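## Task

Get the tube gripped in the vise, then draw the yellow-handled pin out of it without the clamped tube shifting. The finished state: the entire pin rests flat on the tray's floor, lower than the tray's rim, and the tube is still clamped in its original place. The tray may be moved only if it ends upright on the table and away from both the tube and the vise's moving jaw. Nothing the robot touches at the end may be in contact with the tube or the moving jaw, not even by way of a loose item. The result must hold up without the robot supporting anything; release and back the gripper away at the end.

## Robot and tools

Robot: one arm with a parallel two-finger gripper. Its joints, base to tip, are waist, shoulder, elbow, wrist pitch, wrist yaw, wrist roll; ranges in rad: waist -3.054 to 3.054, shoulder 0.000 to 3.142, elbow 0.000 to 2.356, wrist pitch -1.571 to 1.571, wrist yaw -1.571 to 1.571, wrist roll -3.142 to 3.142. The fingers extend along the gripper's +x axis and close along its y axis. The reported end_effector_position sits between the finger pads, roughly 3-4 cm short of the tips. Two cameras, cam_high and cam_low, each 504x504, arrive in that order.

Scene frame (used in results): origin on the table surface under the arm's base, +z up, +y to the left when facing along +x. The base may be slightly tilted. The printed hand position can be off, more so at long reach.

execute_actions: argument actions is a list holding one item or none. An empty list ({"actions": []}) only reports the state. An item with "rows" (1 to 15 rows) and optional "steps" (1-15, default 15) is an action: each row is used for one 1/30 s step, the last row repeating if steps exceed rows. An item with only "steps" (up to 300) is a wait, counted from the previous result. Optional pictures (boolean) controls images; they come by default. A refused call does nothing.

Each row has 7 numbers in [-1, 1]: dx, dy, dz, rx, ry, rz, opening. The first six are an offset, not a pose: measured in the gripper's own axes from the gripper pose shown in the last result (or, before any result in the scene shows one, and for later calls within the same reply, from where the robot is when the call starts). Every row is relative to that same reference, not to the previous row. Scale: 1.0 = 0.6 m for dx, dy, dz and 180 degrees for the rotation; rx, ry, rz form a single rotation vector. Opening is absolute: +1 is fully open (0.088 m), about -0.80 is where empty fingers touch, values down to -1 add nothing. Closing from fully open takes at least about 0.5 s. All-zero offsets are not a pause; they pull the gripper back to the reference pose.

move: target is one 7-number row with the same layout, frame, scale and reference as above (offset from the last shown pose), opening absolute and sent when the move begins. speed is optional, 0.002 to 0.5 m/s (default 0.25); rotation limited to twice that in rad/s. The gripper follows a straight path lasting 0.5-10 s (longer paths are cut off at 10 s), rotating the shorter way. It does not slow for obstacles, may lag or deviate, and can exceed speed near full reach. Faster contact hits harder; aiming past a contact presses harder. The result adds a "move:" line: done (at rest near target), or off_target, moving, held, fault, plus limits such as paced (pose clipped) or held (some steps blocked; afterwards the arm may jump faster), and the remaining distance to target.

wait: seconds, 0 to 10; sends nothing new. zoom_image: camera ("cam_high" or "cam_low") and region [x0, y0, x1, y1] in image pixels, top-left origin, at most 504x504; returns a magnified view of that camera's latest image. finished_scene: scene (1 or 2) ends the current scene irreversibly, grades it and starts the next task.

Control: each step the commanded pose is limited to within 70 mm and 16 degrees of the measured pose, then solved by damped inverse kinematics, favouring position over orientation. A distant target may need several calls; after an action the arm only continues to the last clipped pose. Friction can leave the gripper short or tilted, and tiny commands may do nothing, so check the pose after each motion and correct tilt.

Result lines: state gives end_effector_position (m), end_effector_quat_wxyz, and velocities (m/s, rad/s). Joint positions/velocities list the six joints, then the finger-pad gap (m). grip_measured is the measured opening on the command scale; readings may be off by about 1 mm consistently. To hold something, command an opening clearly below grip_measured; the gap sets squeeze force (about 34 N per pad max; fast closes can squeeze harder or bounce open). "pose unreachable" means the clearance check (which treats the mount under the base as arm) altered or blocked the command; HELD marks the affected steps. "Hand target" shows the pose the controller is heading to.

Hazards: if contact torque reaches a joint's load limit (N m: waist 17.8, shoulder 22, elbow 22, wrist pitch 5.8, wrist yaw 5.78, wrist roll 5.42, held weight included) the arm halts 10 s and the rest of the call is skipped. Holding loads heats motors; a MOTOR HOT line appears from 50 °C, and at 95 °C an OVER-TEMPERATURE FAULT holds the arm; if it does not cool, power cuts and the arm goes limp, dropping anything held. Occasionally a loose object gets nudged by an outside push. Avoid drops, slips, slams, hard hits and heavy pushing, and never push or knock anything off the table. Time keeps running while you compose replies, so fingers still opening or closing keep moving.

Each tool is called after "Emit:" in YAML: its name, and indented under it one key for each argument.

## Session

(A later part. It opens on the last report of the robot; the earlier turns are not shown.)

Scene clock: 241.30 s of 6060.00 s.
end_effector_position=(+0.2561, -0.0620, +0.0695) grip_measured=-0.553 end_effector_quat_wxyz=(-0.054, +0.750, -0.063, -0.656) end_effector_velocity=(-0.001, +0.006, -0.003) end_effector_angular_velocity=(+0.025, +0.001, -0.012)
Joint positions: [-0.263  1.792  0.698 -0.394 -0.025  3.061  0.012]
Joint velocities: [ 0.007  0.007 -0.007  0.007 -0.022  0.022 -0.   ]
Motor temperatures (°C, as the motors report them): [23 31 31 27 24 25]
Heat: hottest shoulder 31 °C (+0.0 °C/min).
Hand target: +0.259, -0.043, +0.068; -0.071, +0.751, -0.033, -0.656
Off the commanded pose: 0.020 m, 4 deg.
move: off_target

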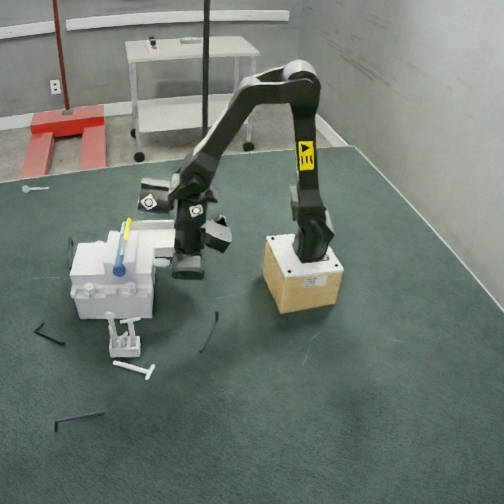

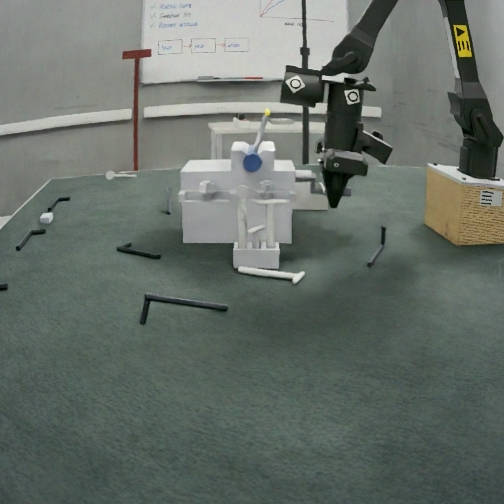

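Emit:
move:
  target: [0.015,-0.045,0,0,0,0,-0.8]
  speed: 0.06

Emit:
move:
  target: [0,0,0,0,0,0,-0.1]

Emit:
move:
  target: [-0.15,0.02,0,0,-0.04,0,-0.1]
  speed: 0.12

Emit:
move:
  target: [0,0.2,0,-0.5,0,0,-0.1]
  speed: 0.25

Scene clock: 248.13 s of 6060.00 s.
end_effector_position=(+0.2570, -0.0547, +0.0653) grip_measured=-0.552 end_effector_quat_wxyz=(-0.038, +0.747, -0.083, -0.658) end_effector_velocity=(-0.004, +0.005, -0.002) end_effector_angular_velocity=(+0.025, +0.012, -0.002)
Joint positions: [-0.202  1.804  0.689 -0.374  0.031  3.123  0.012]
Joint velocities: [ 0.002  0.002 -0.007 -0.007 -0.022  0.007 -0.   ]
Motor temperatures (°C, as the motors report them): [23 30 31 27 26 25]
Heat: hottest elbow 31 °C (+0.0 °C/min).
Hand target: +0.261, -0.036, +0.061; -0.050, +0.750, -0.050, -0.658
Off the commanded pose: 0.020 m, 3 deg.
joint sent to its limit — the command would take joint 6 (wrist roll) past its upper limit, so that joint was sent only as far as its limit.
move: off_target

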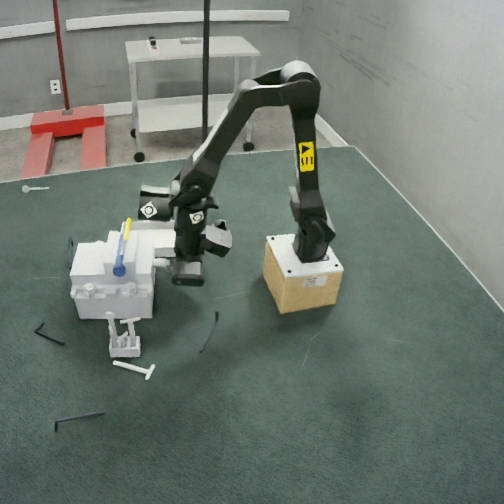

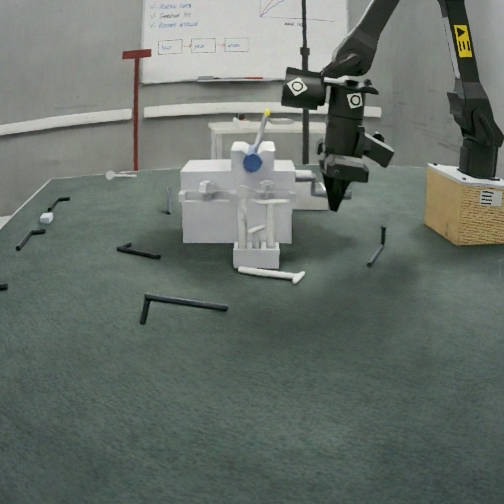

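Scene clock: 248.70 s of 6060.00 s.
end_effector_position=(+0.2575, -0.0545, +0.0653) grip_measured=-0.101 end_effector_quat_wxyz=(-0.039, +0.748, -0.082, -0.658) end_effector_velocity=(-0.005, +0.001, -0.001) end_effector_angular_velocity=(+0.009, +0.022, +0.020)
Joint positions: [-0.203  1.804  0.689 -0.372  0.029  3.124  0.034]
Joint velocities: [-0.002 -0.002 -0.002 -0.022 -0.007 -0.022  0.   ]
Motor temperatures (°C, as the motors report them): [23 30 31 27 26 25]
Heat: hottest elbow 31 °C (+0.0 °C/min).
Hand target: +0.257, -0.055, +0.065; -0.038, +0.747, -0.083, -0.658
Off the commanded pose: 0.000 m, 0 deg.
move: done

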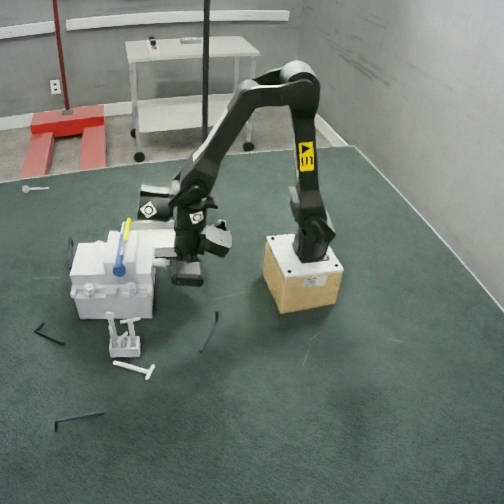

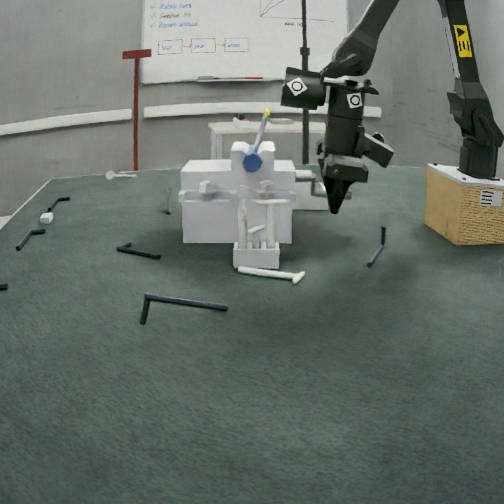

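Scene clock: 249.90 s of 6060.00 s.
end_effector_position=(+0.2433, -0.0576, +0.1521) grip_measured=-0.100 end_effector_quat_wxyz=(-0.046, +0.702, -0.078, -0.707) end_effector_velocity=(-0.005, +0.002, -0.000) end_effector_angular_velocity=(+0.012, +0.020, +0.004)
Joint positions: [-0.232  1.637  0.935 -0.92   0.029  3.099  0.034]
Joint velocities: [-0.002 -0.002 -0.002 -0.022 -0.007 -0.007 -0.   ]
Motor temperatures (°C, as the motors report them): [23 31 31 26 26 25]
Heat: hottest shoulder 31 °C (+0.0 °C/min).
Hand target: +0.245, -0.059, +0.155; -0.045, +0.705, -0.080, -0.703
Off the commanded pose: 0.004 m, 1 deg.
move: done

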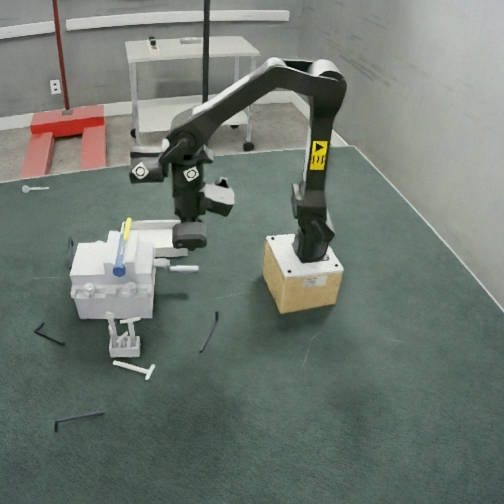

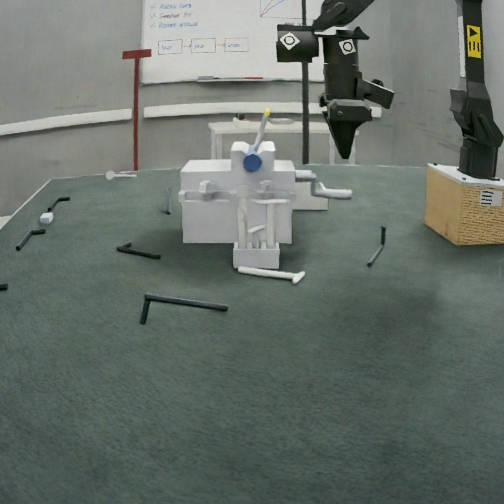

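Scene clock: 253.47 s of 6060.00 s.
end_effector_position=(+0.2211, -0.1748, +0.1596) grip_measured=-0.100 end_effector_quat_wxyz=(+0.467, +0.530, +0.441, -0.554) end_effector_velocity=(-0.002, +0.002, -0.000) end_effector_angular_velocity=(+0.010, +0.003, +0.020)
Joint positions: [-0.657  1.724  1.056 -0.928  0.047  1.104  0.034]
Joint velocities: [-0.002 -0.002 -0.002 -0.007 -0.007 -0.022 -0.   ]
Motor temperatures (°C, as the motors report them): [23 30 31 26 25 25]
Heat: hottest elbow 31 °C (+0.0 °C/min).
Hand target: +0.222, -0.177, +0.159; +0.465, +0.529, +0.443, -0.555
Off the commanded pose: 0.002 m, 1 deg.
move: done

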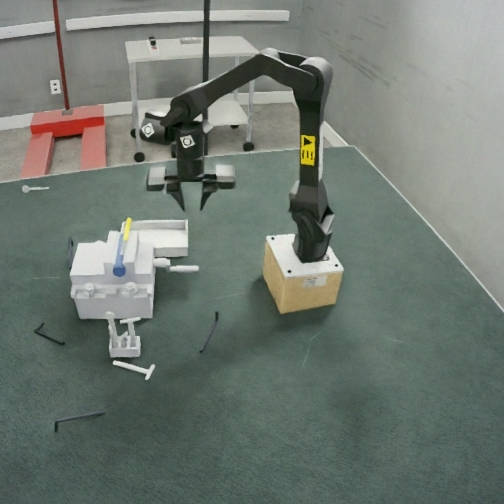

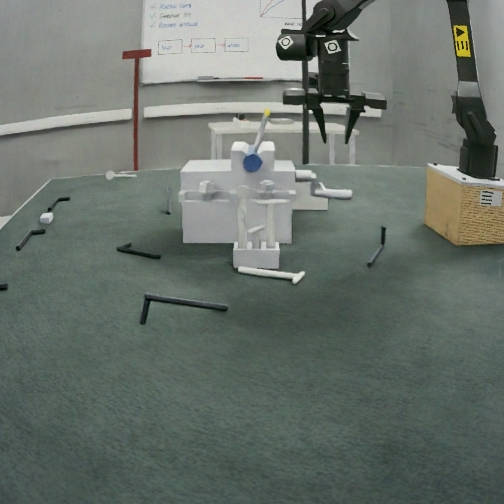

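Emit:
move:
  target: [0.1,0.03,0.01,0,0,0,-0.1]
  speed: 0.12

Emit:
zoom_image:
  camera: "cam_high"
  region: [80,150,280,300]

Emit:
zoom_image:
  camera: "cam_low"
  region: [220,100,420,240]

Scene clock: 259.33 s of 6060.00 s.
end_effector_position=(+0.2403, -0.1888, +0.1052) grip_measured=-0.100 end_effector_quat_wxyz=(+0.473, +0.531, +0.435, -0.553) end_effector_velocity=(-0.006, +0.002, -0.001) end_effector_angular_velocity=(+0.010, +0.026, +0.005)
Joint positions: [-0.657  1.893  1.018 -0.702  0.047  1.103  0.034]
Joint velocities: [-0.002  0.002 -0.002 -0.022  0.007 -0.007  0.   ]
Motor temperatures (°C, as the motors report them): [23 30 31 26 25 25]
Heat: hottest elbow 31 °C (+0.0 °C/min).
Hand target: +0.237, -0.187, +0.100; +0.467, +0.530, +0.441, -0.554
Off the commanded pose: 0.006 m, 1 deg.
move: done

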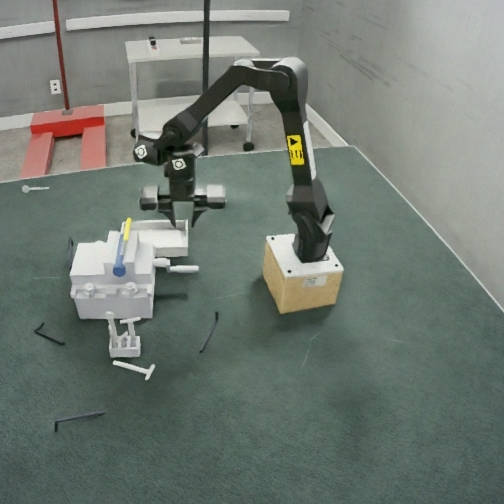

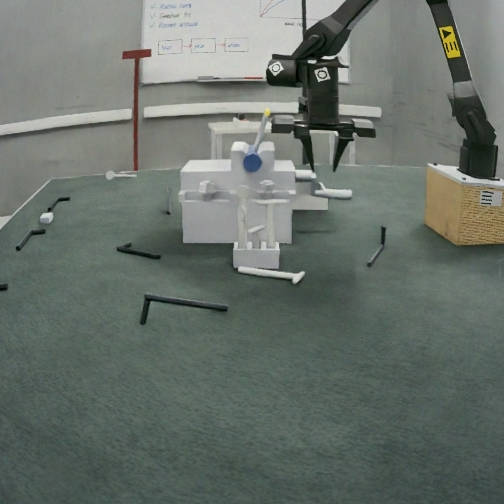

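Region (80, 150, 280, 300) of cam_high's 504x504 image, scaled by 2.520, with more detail than that image has; it fills the top 378 rows of this view, and the rest is white.

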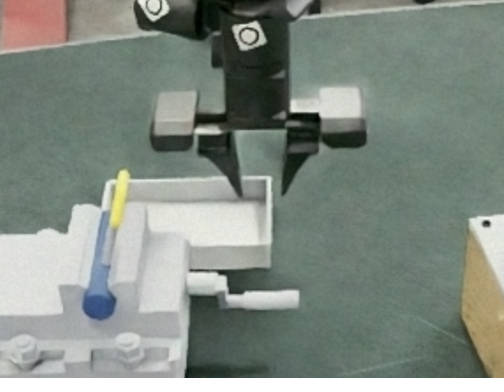

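Region (220, 100, 420, 240) of cam_low's 504x504 image, scaled by 2.520, with more detail than that image has; it fills the top 353 rows of this view, and the rest is white.

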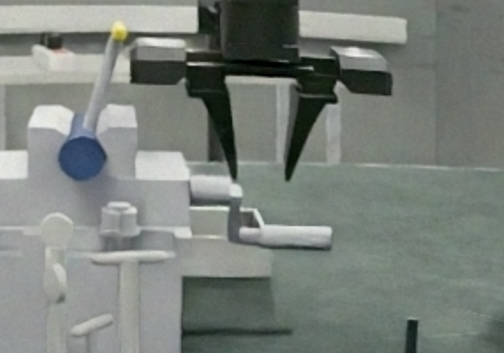

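Emit:
move:
  target: [0.08,-0.005,-0.01,-0.056,0,0,-0.1]
  speed: 0.08

Emit:
move:
  target: [0,0,0,0,0,0,-0.9]

Emit:
move:
  target: [-0.005,-0.11,0.16,0,0,0,-0.9]
  speed: 0.08

Emit:
move:
  target: [0,0,0,0,0,0,-0.1]

Emit:
move:
  target: [-0.3,0,0,0,0,0,-0.1]
  speed: 0.15

Scene clock: 267.83 s of 6060.00 s.
end_effector_position=(+0.2416, -0.1893, +0.0623) grip_measured=-0.100 end_effector_quat_wxyz=(+0.523, +0.490, +0.473, -0.513) end_effector_velocity=(-0.000, -0.002, +0.000) end_effector_angular_velocity=(-0.010, -0.001, +0.004)
Joint positions: [-0.656  1.992  0.94  -0.506  0.047  0.935  0.034]
Joint velocities: [-0.002 -0.002 -0.002  0.007  0.007 -0.007 -0.   ]
Motor temperatures (°C, as the motors report them): [23 30 31 26 25 25]
Heat: hottest elbow 31 °C (+0.0 °C/min).
Hand target: +0.238, -0.185, +0.057; +0.518, +0.487, +0.482, -0.512
Off the commanded pose: 0.007 m, 1 deg.
move: done

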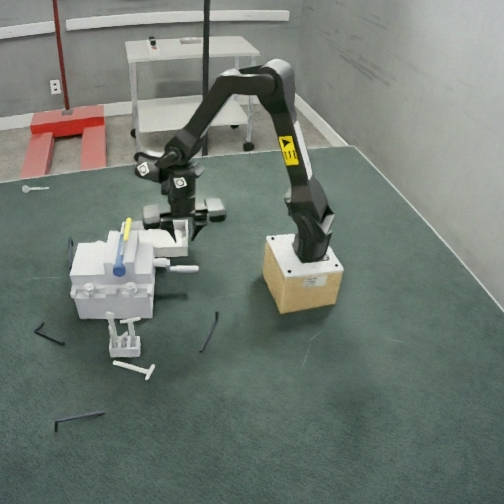

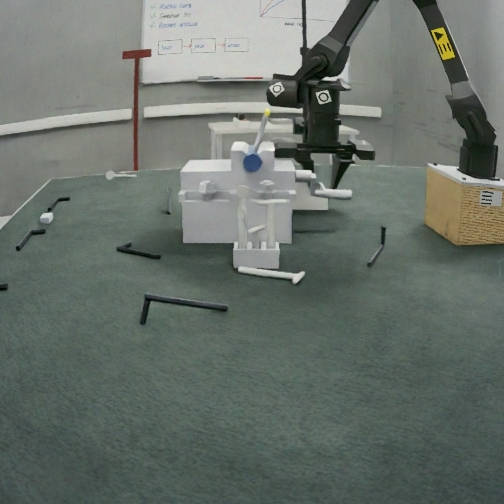

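Scene clock: 268.33 s of 6060.00 s.
end_effector_position=(+0.2419, -0.1890, +0.0623) grip_measured=-0.755 end_effector_quat_wxyz=(+0.523, +0.490, +0.474, -0.512) end_effector_velocity=(-0.003, +0.003, -0.001) end_effector_angular_velocity=(+0.013, +0.006, +0.005)
Joint positions: [-0.656  1.992  0.94  -0.506  0.045  0.932  0.002]
Joint velocities: [-0.002 -0.002 -0.007 -0.007 -0.007 -0.007 -0.   ]
Motor temperatures (°C, as the motors report them): [23 31 31 26 25 25]
Heat: hottest shoulder 31 °C (+0.0 °C/min).
Hand target: +0.242, -0.189, +0.062; +0.523, +0.490, +0.473, -0.513
Off the commanded pose: 0.000 m, 0 deg.
move: done

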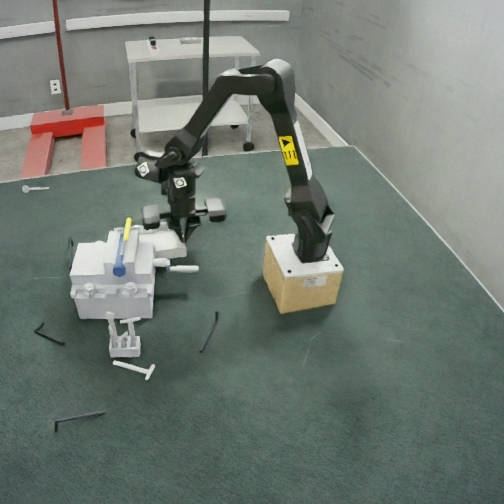

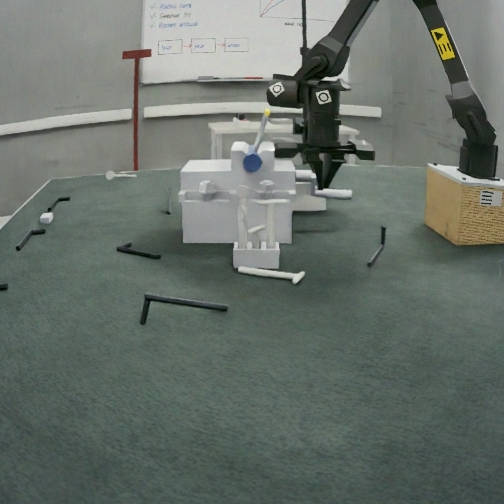

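Scene clock: 270.10 s of 6060.00 s.
end_effector_position=(+0.1734, -0.2831, +0.0726) grip_measured=-0.754 end_effector_quat_wxyz=(+0.524, +0.489, +0.471, -0.514) end_effector_velocity=(-0.001, +0.003, -0.001) end_effector_angular_velocity=(+0.014, +0.002, +0.020)
Joint positions: [-1.019  2.023  1.049 -0.563  0.042  0.571  0.002]
Joint velocities: [-0.002  0.002 -0.002 -0.007 -0.007 -0.022 -0.   ]
Motor temperatures (°C, as the motors report them): [23 31 31 26 25 25]
Heat: hottest shoulder 31 °C (+0.0 °C/min).
Hand target: +0.174, -0.285, +0.071; +0.524, +0.490, +0.472, -0.512
Off the commanded pose: 0.003 m, 0 deg.
move: done

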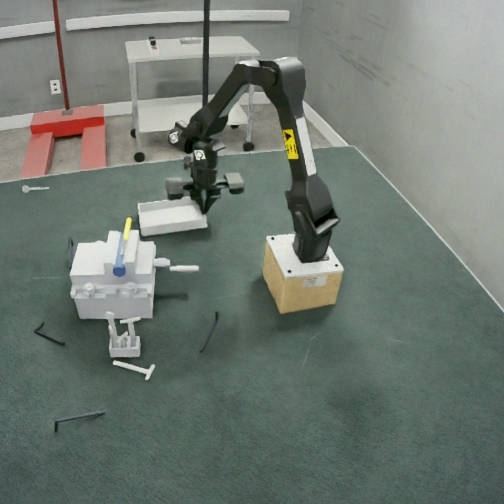

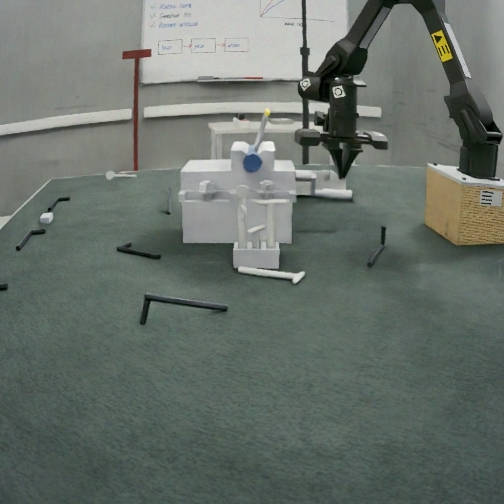

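Scene clock: 270.67 s of 6060.00 s.
end_effector_position=(+0.1734, -0.2830, +0.0725) grip_measured=-0.101 end_effector_quat_wxyz=(+0.524, +0.489, +0.471, -0.514) end_effector_velocity=(-0.002, +0.004, +0.001) end_effector_angular_velocity=(+0.018, +0.004, +0.006)
Joint positions: [-1.019  2.023  1.049 -0.563  0.042  0.571  0.034]
Joint velocities: [-0.002 -0.007 -0.002 -0.022 -0.007 -0.007  0.   ]
Motor temperatures (°C, as the motors report them): [23 31 31 26 25 25]
Heat: hottest shoulder 31 °C (+0.0 °C/min).
Hand target: +0.173, -0.283, +0.073; +0.524, +0.489, +0.471, -0.514
Off the commanded pose: 0.000 m, 0 deg.
move: done

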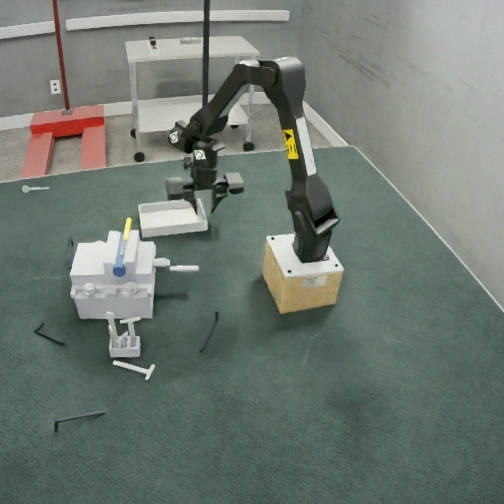

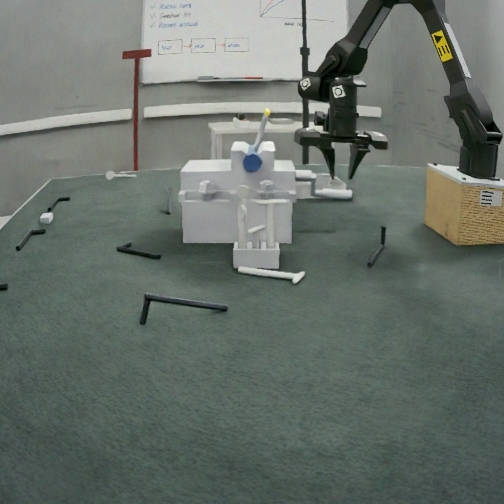

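Scene clock: 272.27 s of 6060.00 s.
end_effector_position=(+0.1690, -0.2688, +0.2495) grip_measured=-0.100 end_effector_quat_wxyz=(+0.522, +0.490, +0.474, -0.513) end_effector_velocity=(-0.000, +0.001, +0.001) end_effector_angular_velocity=(+0.006, -0.004, +0.005)
Joint positions: [-0.994  1.749  1.453 -1.25   0.042  0.596  0.034]
Joint velocities: [-0.002 -0.002  0.002 -0.007 -0.007 -0.007 -0.   ]
Motor temperatures (°C, as the motors report them): [23 31 31 26 25 25]
Heat: hottest shoulder 31 °C (+0.0 °C/min).
Hand target: +0.170, -0.269, +0.252; +0.524, +0.489, +0.471, -0.514
Off the commanded pose: 0.002 m, 0 deg.
move: done

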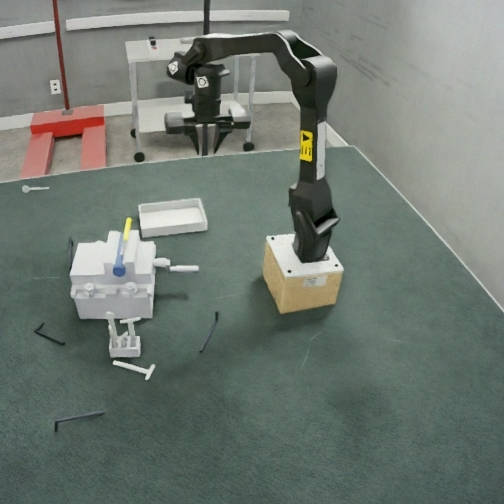

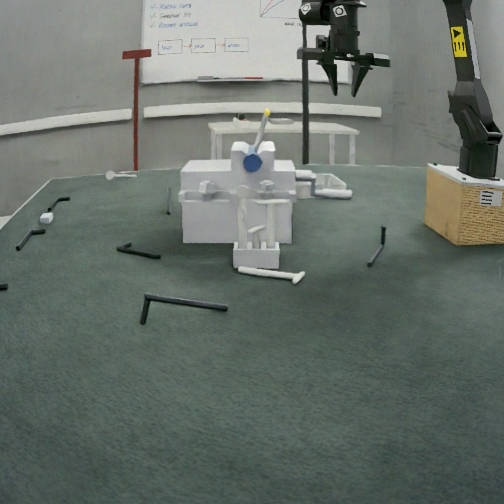

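Emit:
move:
  target: [-0.04,0.30,-0.357,0.05,0.022,0.08,-0.1]
  speed: 0.2

Emit:
zoom_image:
  camera: "cam_high"
  region: [40,130,240,300]

Emit:
zoom_image:
  camera: "cam_low"
  region: [170,30,370,190]

Scene clock: 282.87 s of 6060.00 s.
end_effector_position=(+0.3492, -0.0530, +0.2623) grip_measured=-0.100 end_effector_quat_wxyz=(+0.525, +0.602, +0.388, -0.460) end_effector_velocity=(-0.001, +0.002, +0.001) end_effector_angular_velocity=(+0.013, +0.001, -0.017)
Joint positions: [-0.195  1.719  1.438 -1.062 -0.052  1.55   0.034]
Joint velocities: [ 0.002 -0.002  0.002 -0.007 -0.007  0.022  0.   ]
Motor temperatures (°C, as the motors report them): [23 32 32 26 24 25]
Heat: hottest shoulder 32 °C (+1.0 °C/min).
Hand target: +0.352, -0.053, +0.261; +0.524, +0.602, +0.387, -0.462
Off the commanded pose: 0.002 m, 0 deg.
move: done

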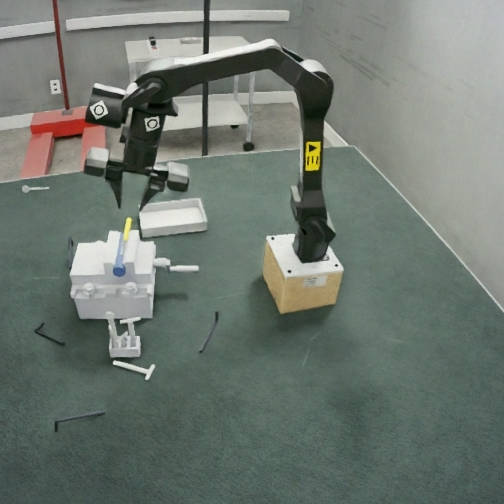

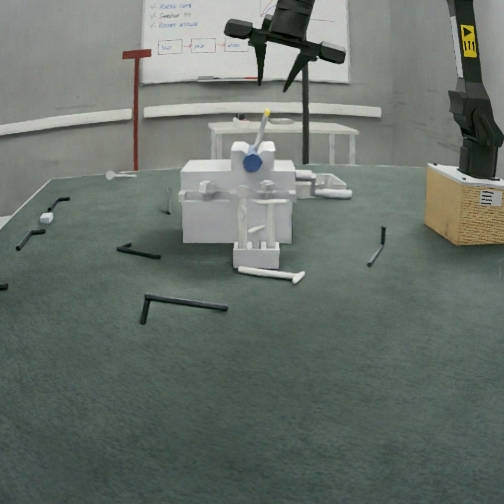

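Region (40, 130, 240, 300) of cam_high's 504x504 image, scaled by 2.520, with more detail than that image has; it fills the top 428 rows of this view, and the rest is white.

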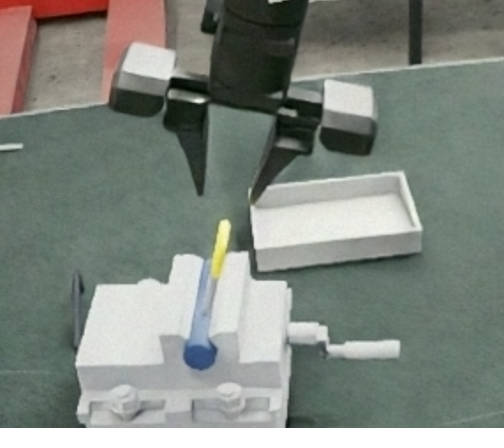

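Region (170, 30, 370, 190) of cam_low's 504x504 image, scaled by 2.520, with more detail than that image has; it fills the top 403 rows of this view, and the rest is white.

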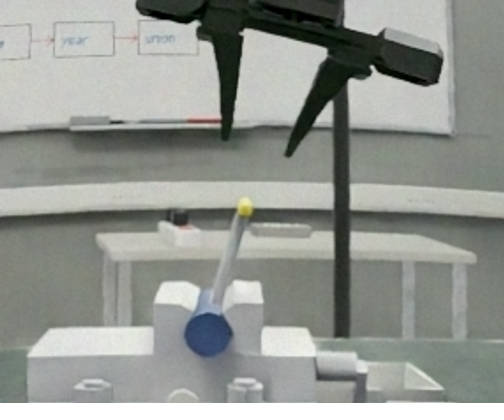

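Tips are ~4.3 cm from the handle; advance 6.5 cm.

Emit:
move:
  target: [0.11,0,0,0,0,0,-0.1]
  speed: 0.08

Emit:
zoom_image:
  camera: "cam_high"
  region: [40,130,240,300]

Emit:
zoom_image:
  camera: "cam_low"
  region: [170,30,370,190]

Scene clock: 288.80 s of 6060.00 s.
end_effector_position=(+0.3692, -0.0560, +0.2062) grip_measured=-0.100 end_effector_quat_wxyz=(+0.530, +0.606, +0.382, -0.454) end_effector_velocity=(-0.001, -0.001, +0.001) end_effector_angular_velocity=(+0.005, +0.001, +0.002)
Joint positions: [-0.19   1.8    1.303 -0.823 -0.052  1.555  0.034]
Joint velocities: [-0.007 -0.002  0.002 -0.007 -0.007 -0.007 -0.   ]
Motor temperatures (°C, as the motors report them): [23 32 33 26 24 24]
Heat: hottest elbow 33 °C (+2.0 °C/min).
Hand target: +0.367, -0.055, +0.199; +0.525, +0.602, +0.388, -0.460
Off the commanded pose: 0.008 m, 1 deg.
move: done

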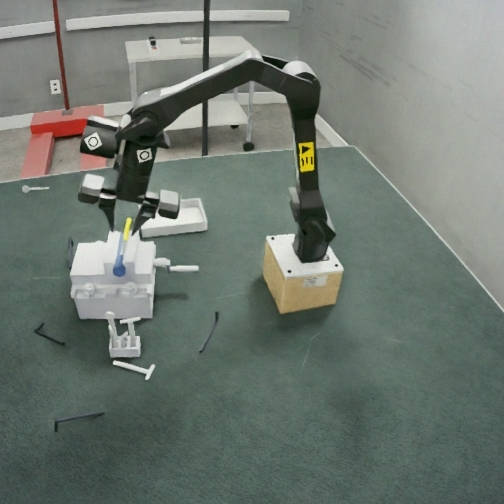

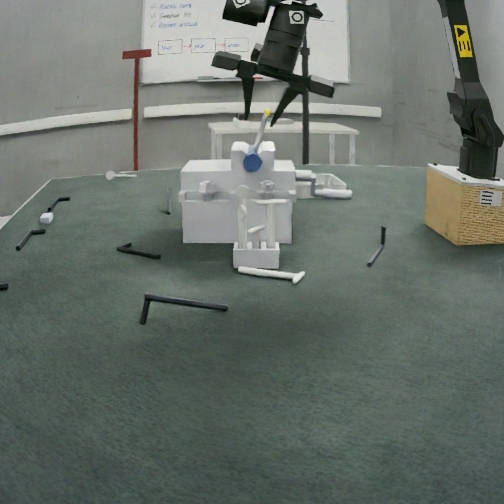

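Region (40, 130, 240, 300) of cam_high's 504x504 image, scaled by 2.520, with more detail than that image has; it fills the top 428 rows of this view, and the rest is white.

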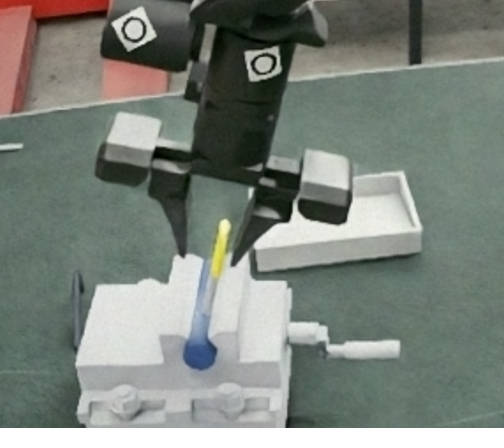

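Region (170, 30, 370, 190) of cam_low's 504x504 image, scaled by 2.520, with more detail than that image has; it fills the top 403 rows of this view, and the rest is white.

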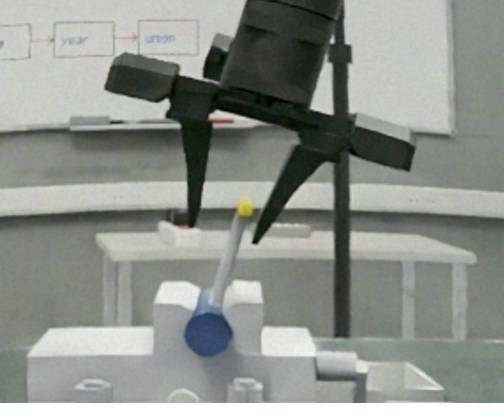

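Emit:
move:
  target: [0.015,-0.014,-0.015,0,0,0,-0.1]
  speed: 0.05

Emit:
move:
  target: [0,0,0,0,0,0,-0.9]

Emit:
move:
  target: [-0.2,0,0,0,0,0,-0.9]
  speed: 0.06

Scene clock: 294.03 s of 6060.00 s.
end_effector_position=(+0.3682, -0.0473, +0.1964) grip_measured=-0.100 end_effector_quat_wxyz=(+0.530, +0.606, +0.382, -0.453) end_effector_velocity=(-0.003, -0.003, +0.003) end_effector_angular_velocity=(-0.005, -0.002, -0.016)
Joint positions: [-0.165  1.798  1.259 -0.779 -0.047  1.578  0.034]
Joint velocities: [-0.007 -0.012 -0.002 -0.007  0.007  0.007  0.   ]
Motor temperatures (°C, as the motors report them): [23 32 33 26 24 24]
Heat: hottest elbow 33 °C (+2.0 °C/min).
Hand target: +0.365, -0.046, +0.195; +0.530, +0.606, +0.382, -0.454
Off the commanded pose: 0.003 m, 0 deg.
move: done

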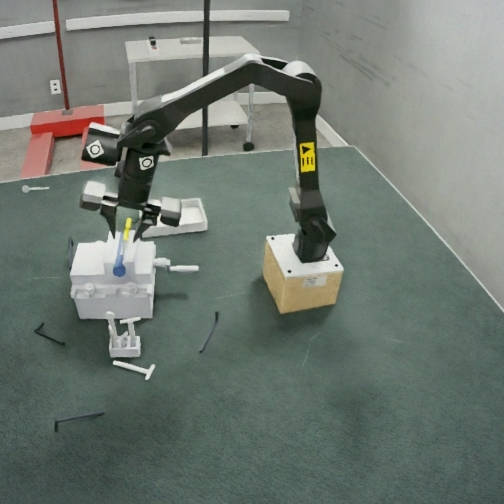

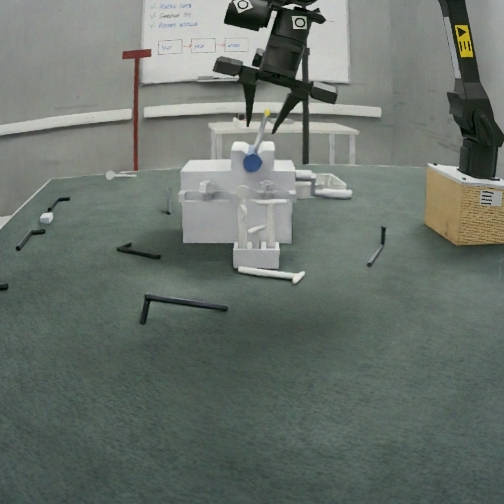

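Scene clock: 294.53 s of 6060.00 s.
end_effector_position=(+0.3679, -0.0473, +0.1963) grip_measured=-0.653 end_effector_quat_wxyz=(+0.530, +0.606, +0.382, -0.453) end_effector_velocity=(-0.002, -0.002, -0.000) end_effector_angular_velocity=(-0.008, +0.008, +0.002)
Joint positions: [-0.165  1.798  1.259 -0.78  -0.047  1.578  0.007]
Joint velocities: [-0.002 -0.002 -0.002 -0.007  0.007 -0.007 -0.   ]
Motor temperatures (°C, as the motors report them): [23 32 33 26 24 24]
Heat: hottest elbow 33 °C (+2.0 °C/min).
Hand target: +0.368, -0.047, +0.196; +0.530, +0.606, +0.382, -0.453
Off the commanded pose: 0.000 m, 0 deg.
move: done

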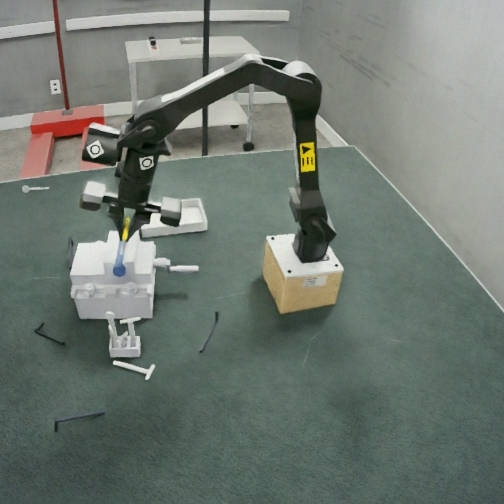

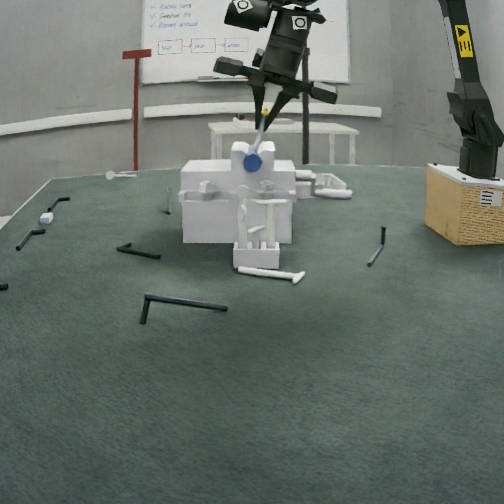

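Scene clock: 296.87 s of 6060.00 s.
end_effector_position=(+0.3328, -0.0436, +0.3061) grip_measured=-0.655 end_effector_quat_wxyz=(+0.527, +0.603, +0.386, -0.458) end_effector_velocity=(-0.003, +0.002, -0.002) end_effector_angular_velocity=(+0.007, +0.011, +0.011)
Joint positions: [-0.177  1.66   1.548 -1.221 -0.048  1.567  0.007]
Joint velocities: [ 0.002 -0.002 -0.007 -0.007 -0.007 -0.007 -0.   ]
Motor temperatures (°C, as the motors report them): [23 32 33 26 24 24]
Heat: hottest elbow 33 °C (+2.0 °C/min).
Hand target: +0.333, -0.044, +0.311; +0.530, +0.606, +0.382, -0.453
Off the commanded pose: 0.005 m, 1 deg.
move: done

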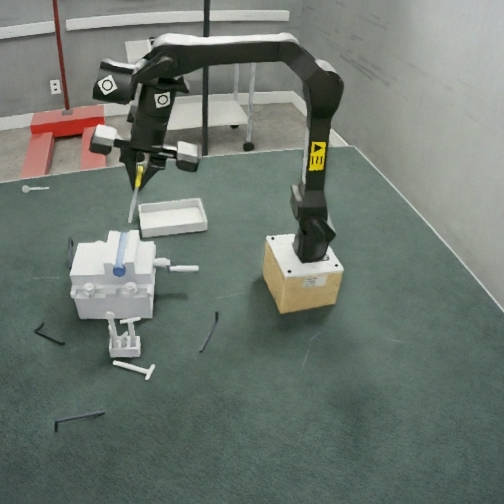

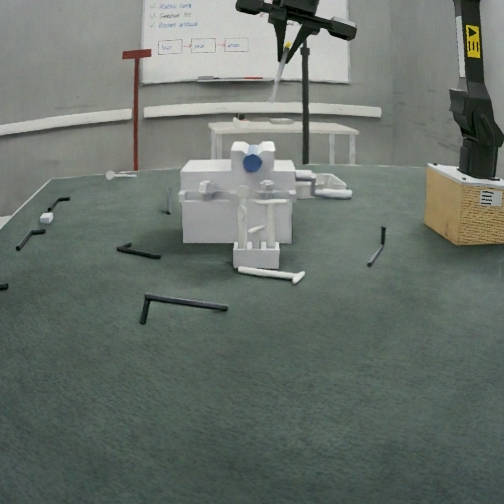

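Emit:
move:
  target: [0.205,-0.207,0.423,-0.09,0,0,-0.9]
  speed: 0.2

Emit:
move:
  target: [0,0,0,0,0,0.2,-0.9]
  speed: 0.2

Emit:
zoom_image:
  camera: "cam_high"
  region: [90,110,290,270]

Scene clock: 309.13 s of 6060.00 s.
end_effector_position=(+0.2076, -0.2780, +0.1493) grip_measured=-0.655 end_effector_quat_wxyz=(+0.608, +0.522, +0.444, -0.401) end_effector_velocity=(-0.001, +0.002, +0.000) end_effector_angular_velocity=(+0.004, -0.002, +0.020)
Joint positions: [-1.03   1.859  1.149 -0.733 -0.207  0.442  0.007]
Joint velocities: [-0.002 -0.002 -0.002 -0.007 -0.007 -0.022 -0.   ]
Motor temperatures (°C, as the motors report them): [23 33 34 26 24 24]
Heat: hottest elbow 34 °C (+3.0 °C/min).
Hand target: +0.209, -0.280, +0.148; +0.609, +0.522, +0.444, -0.400
Off the commanded pose: 0.006 m, 0 deg.
move: done

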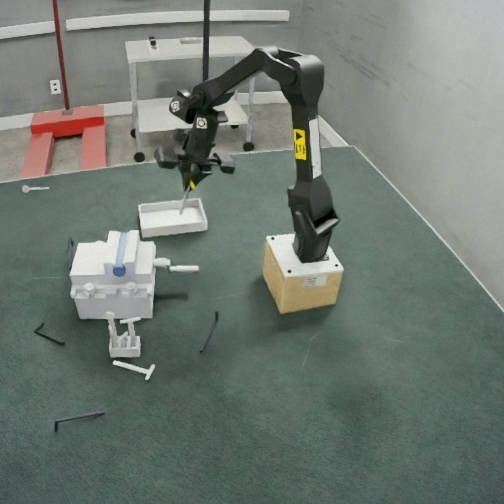

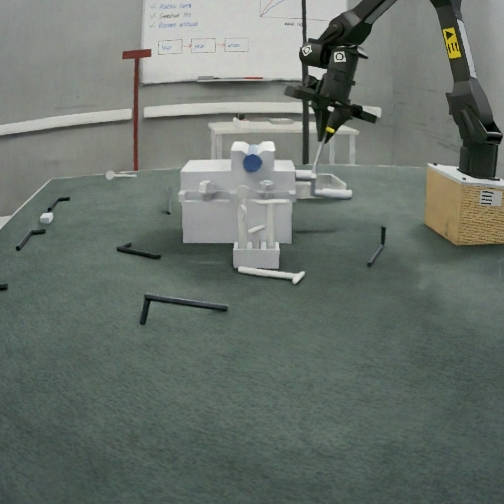

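Scene clock: 311.10 s of 6060.00 s.
end_effector_position=(+0.2080, -0.2808, +0.1551) grip_measured=-0.652 end_effector_quat_wxyz=(+0.709, +0.626, +0.258, -0.197) end_effector_velocity=(+0.001, +0.005, +0.001) end_effector_angular_velocity=(+0.000, -0.017, +0.023)
Joint positions: [-1.268  1.851  0.925 -0.373 -0.836  0.293  0.007]
Joint velocities: [ 0.002 -0.002 -0.007 -0.007 -0.022 -0.022 -0.   ]
Motor temperatures (°C, as the motors report them): [23 33 34 26 24 24]
Heat: hottest elbow 34 °C (+3.0 °C/min).
Hand target: +0.207, -0.278, +0.150; +0.704, +0.632, +0.260, -0.195
Off the commanded pose: 0.006 m, 1 deg.
move: done

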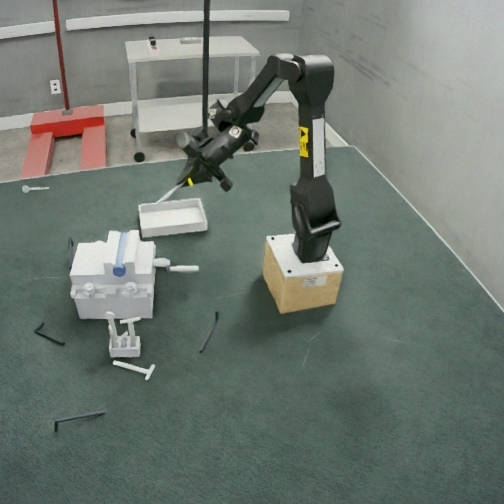

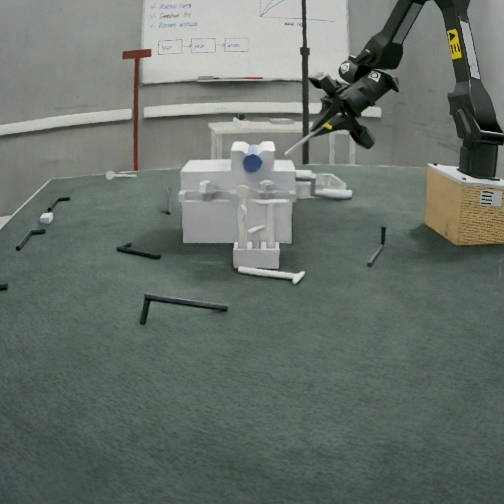

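Region (90, 110, 290, 270) of cam_high's 504x504 image, scaled by 2.520, with more detail than that image has; it fills the top 403 rows of this view, and the rest is white.

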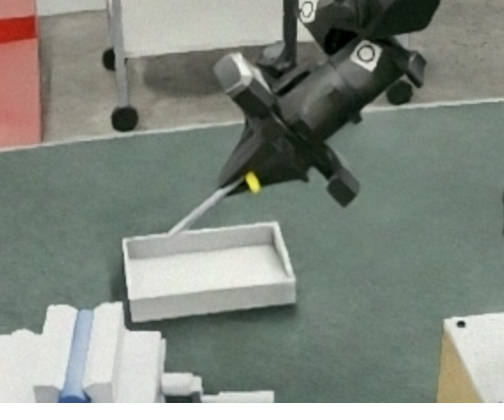

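Emit:
move:
  target: [0.097,-0.083,-0.007,0,0,0,-0.9]
  speed: 0.06

Emit:
zoom_image:
  camera: "cam_high"
  region: [90,110,290,270]

Scene clock: 317.27 s of 6060.00 s.
end_effector_position=(+0.2228, -0.2842, +0.0845) grip_measured=-0.652 end_effector_quat_wxyz=(+0.715, +0.621, +0.254, -0.198) end_effector_velocity=(-0.003, -0.001, -0.001) end_effector_angular_velocity=(+0.011, +0.009, -0.014)
Joint positions: [-1.234  2.077  0.855 -0.023 -0.826  0.342  0.007]
Joint velocities: [-0.007 -0.002 -0.002 -0.007  0.007  0.007 -0.   ]
Motor temperatures (°C, as the motors report them): [23 33 33 26 24 24]
Heat: hottest shoulder 33 °C (+2.0 °C/min).
Hand target: +0.223, -0.280, +0.080; +0.709, +0.626, +0.258, -0.197
Off the commanded pose: 0.006 m, 1 deg.
move: done

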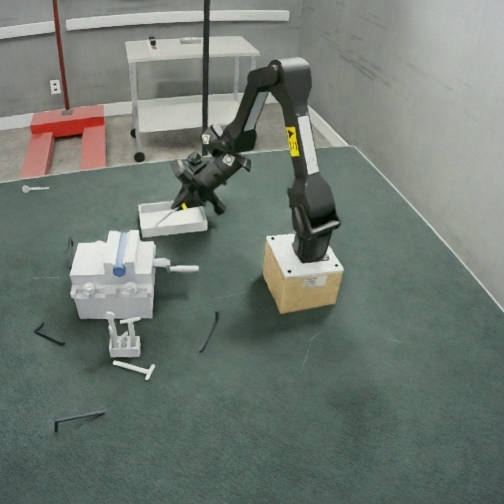

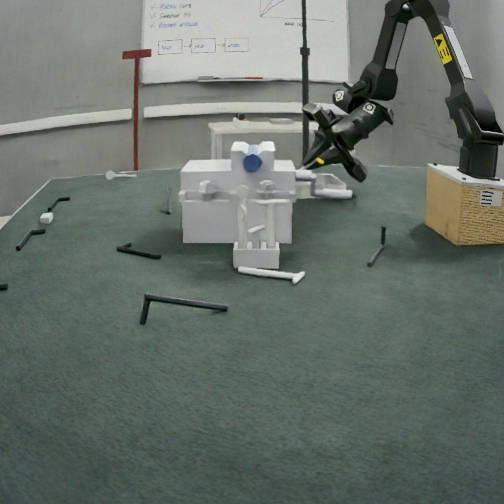

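Region (90, 110, 290, 270) of cam_high's 504x504 image, scaled by 2.520, with more detail than that image has; it fills the top 403 rows of this view, and the rest is white.

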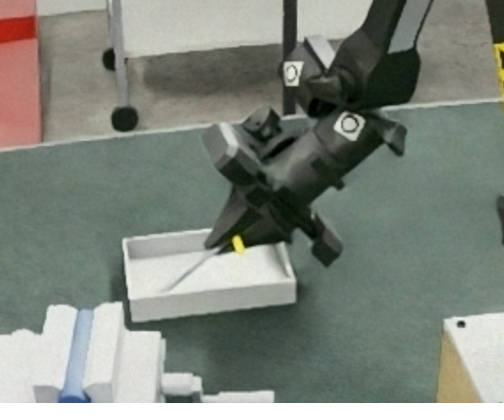

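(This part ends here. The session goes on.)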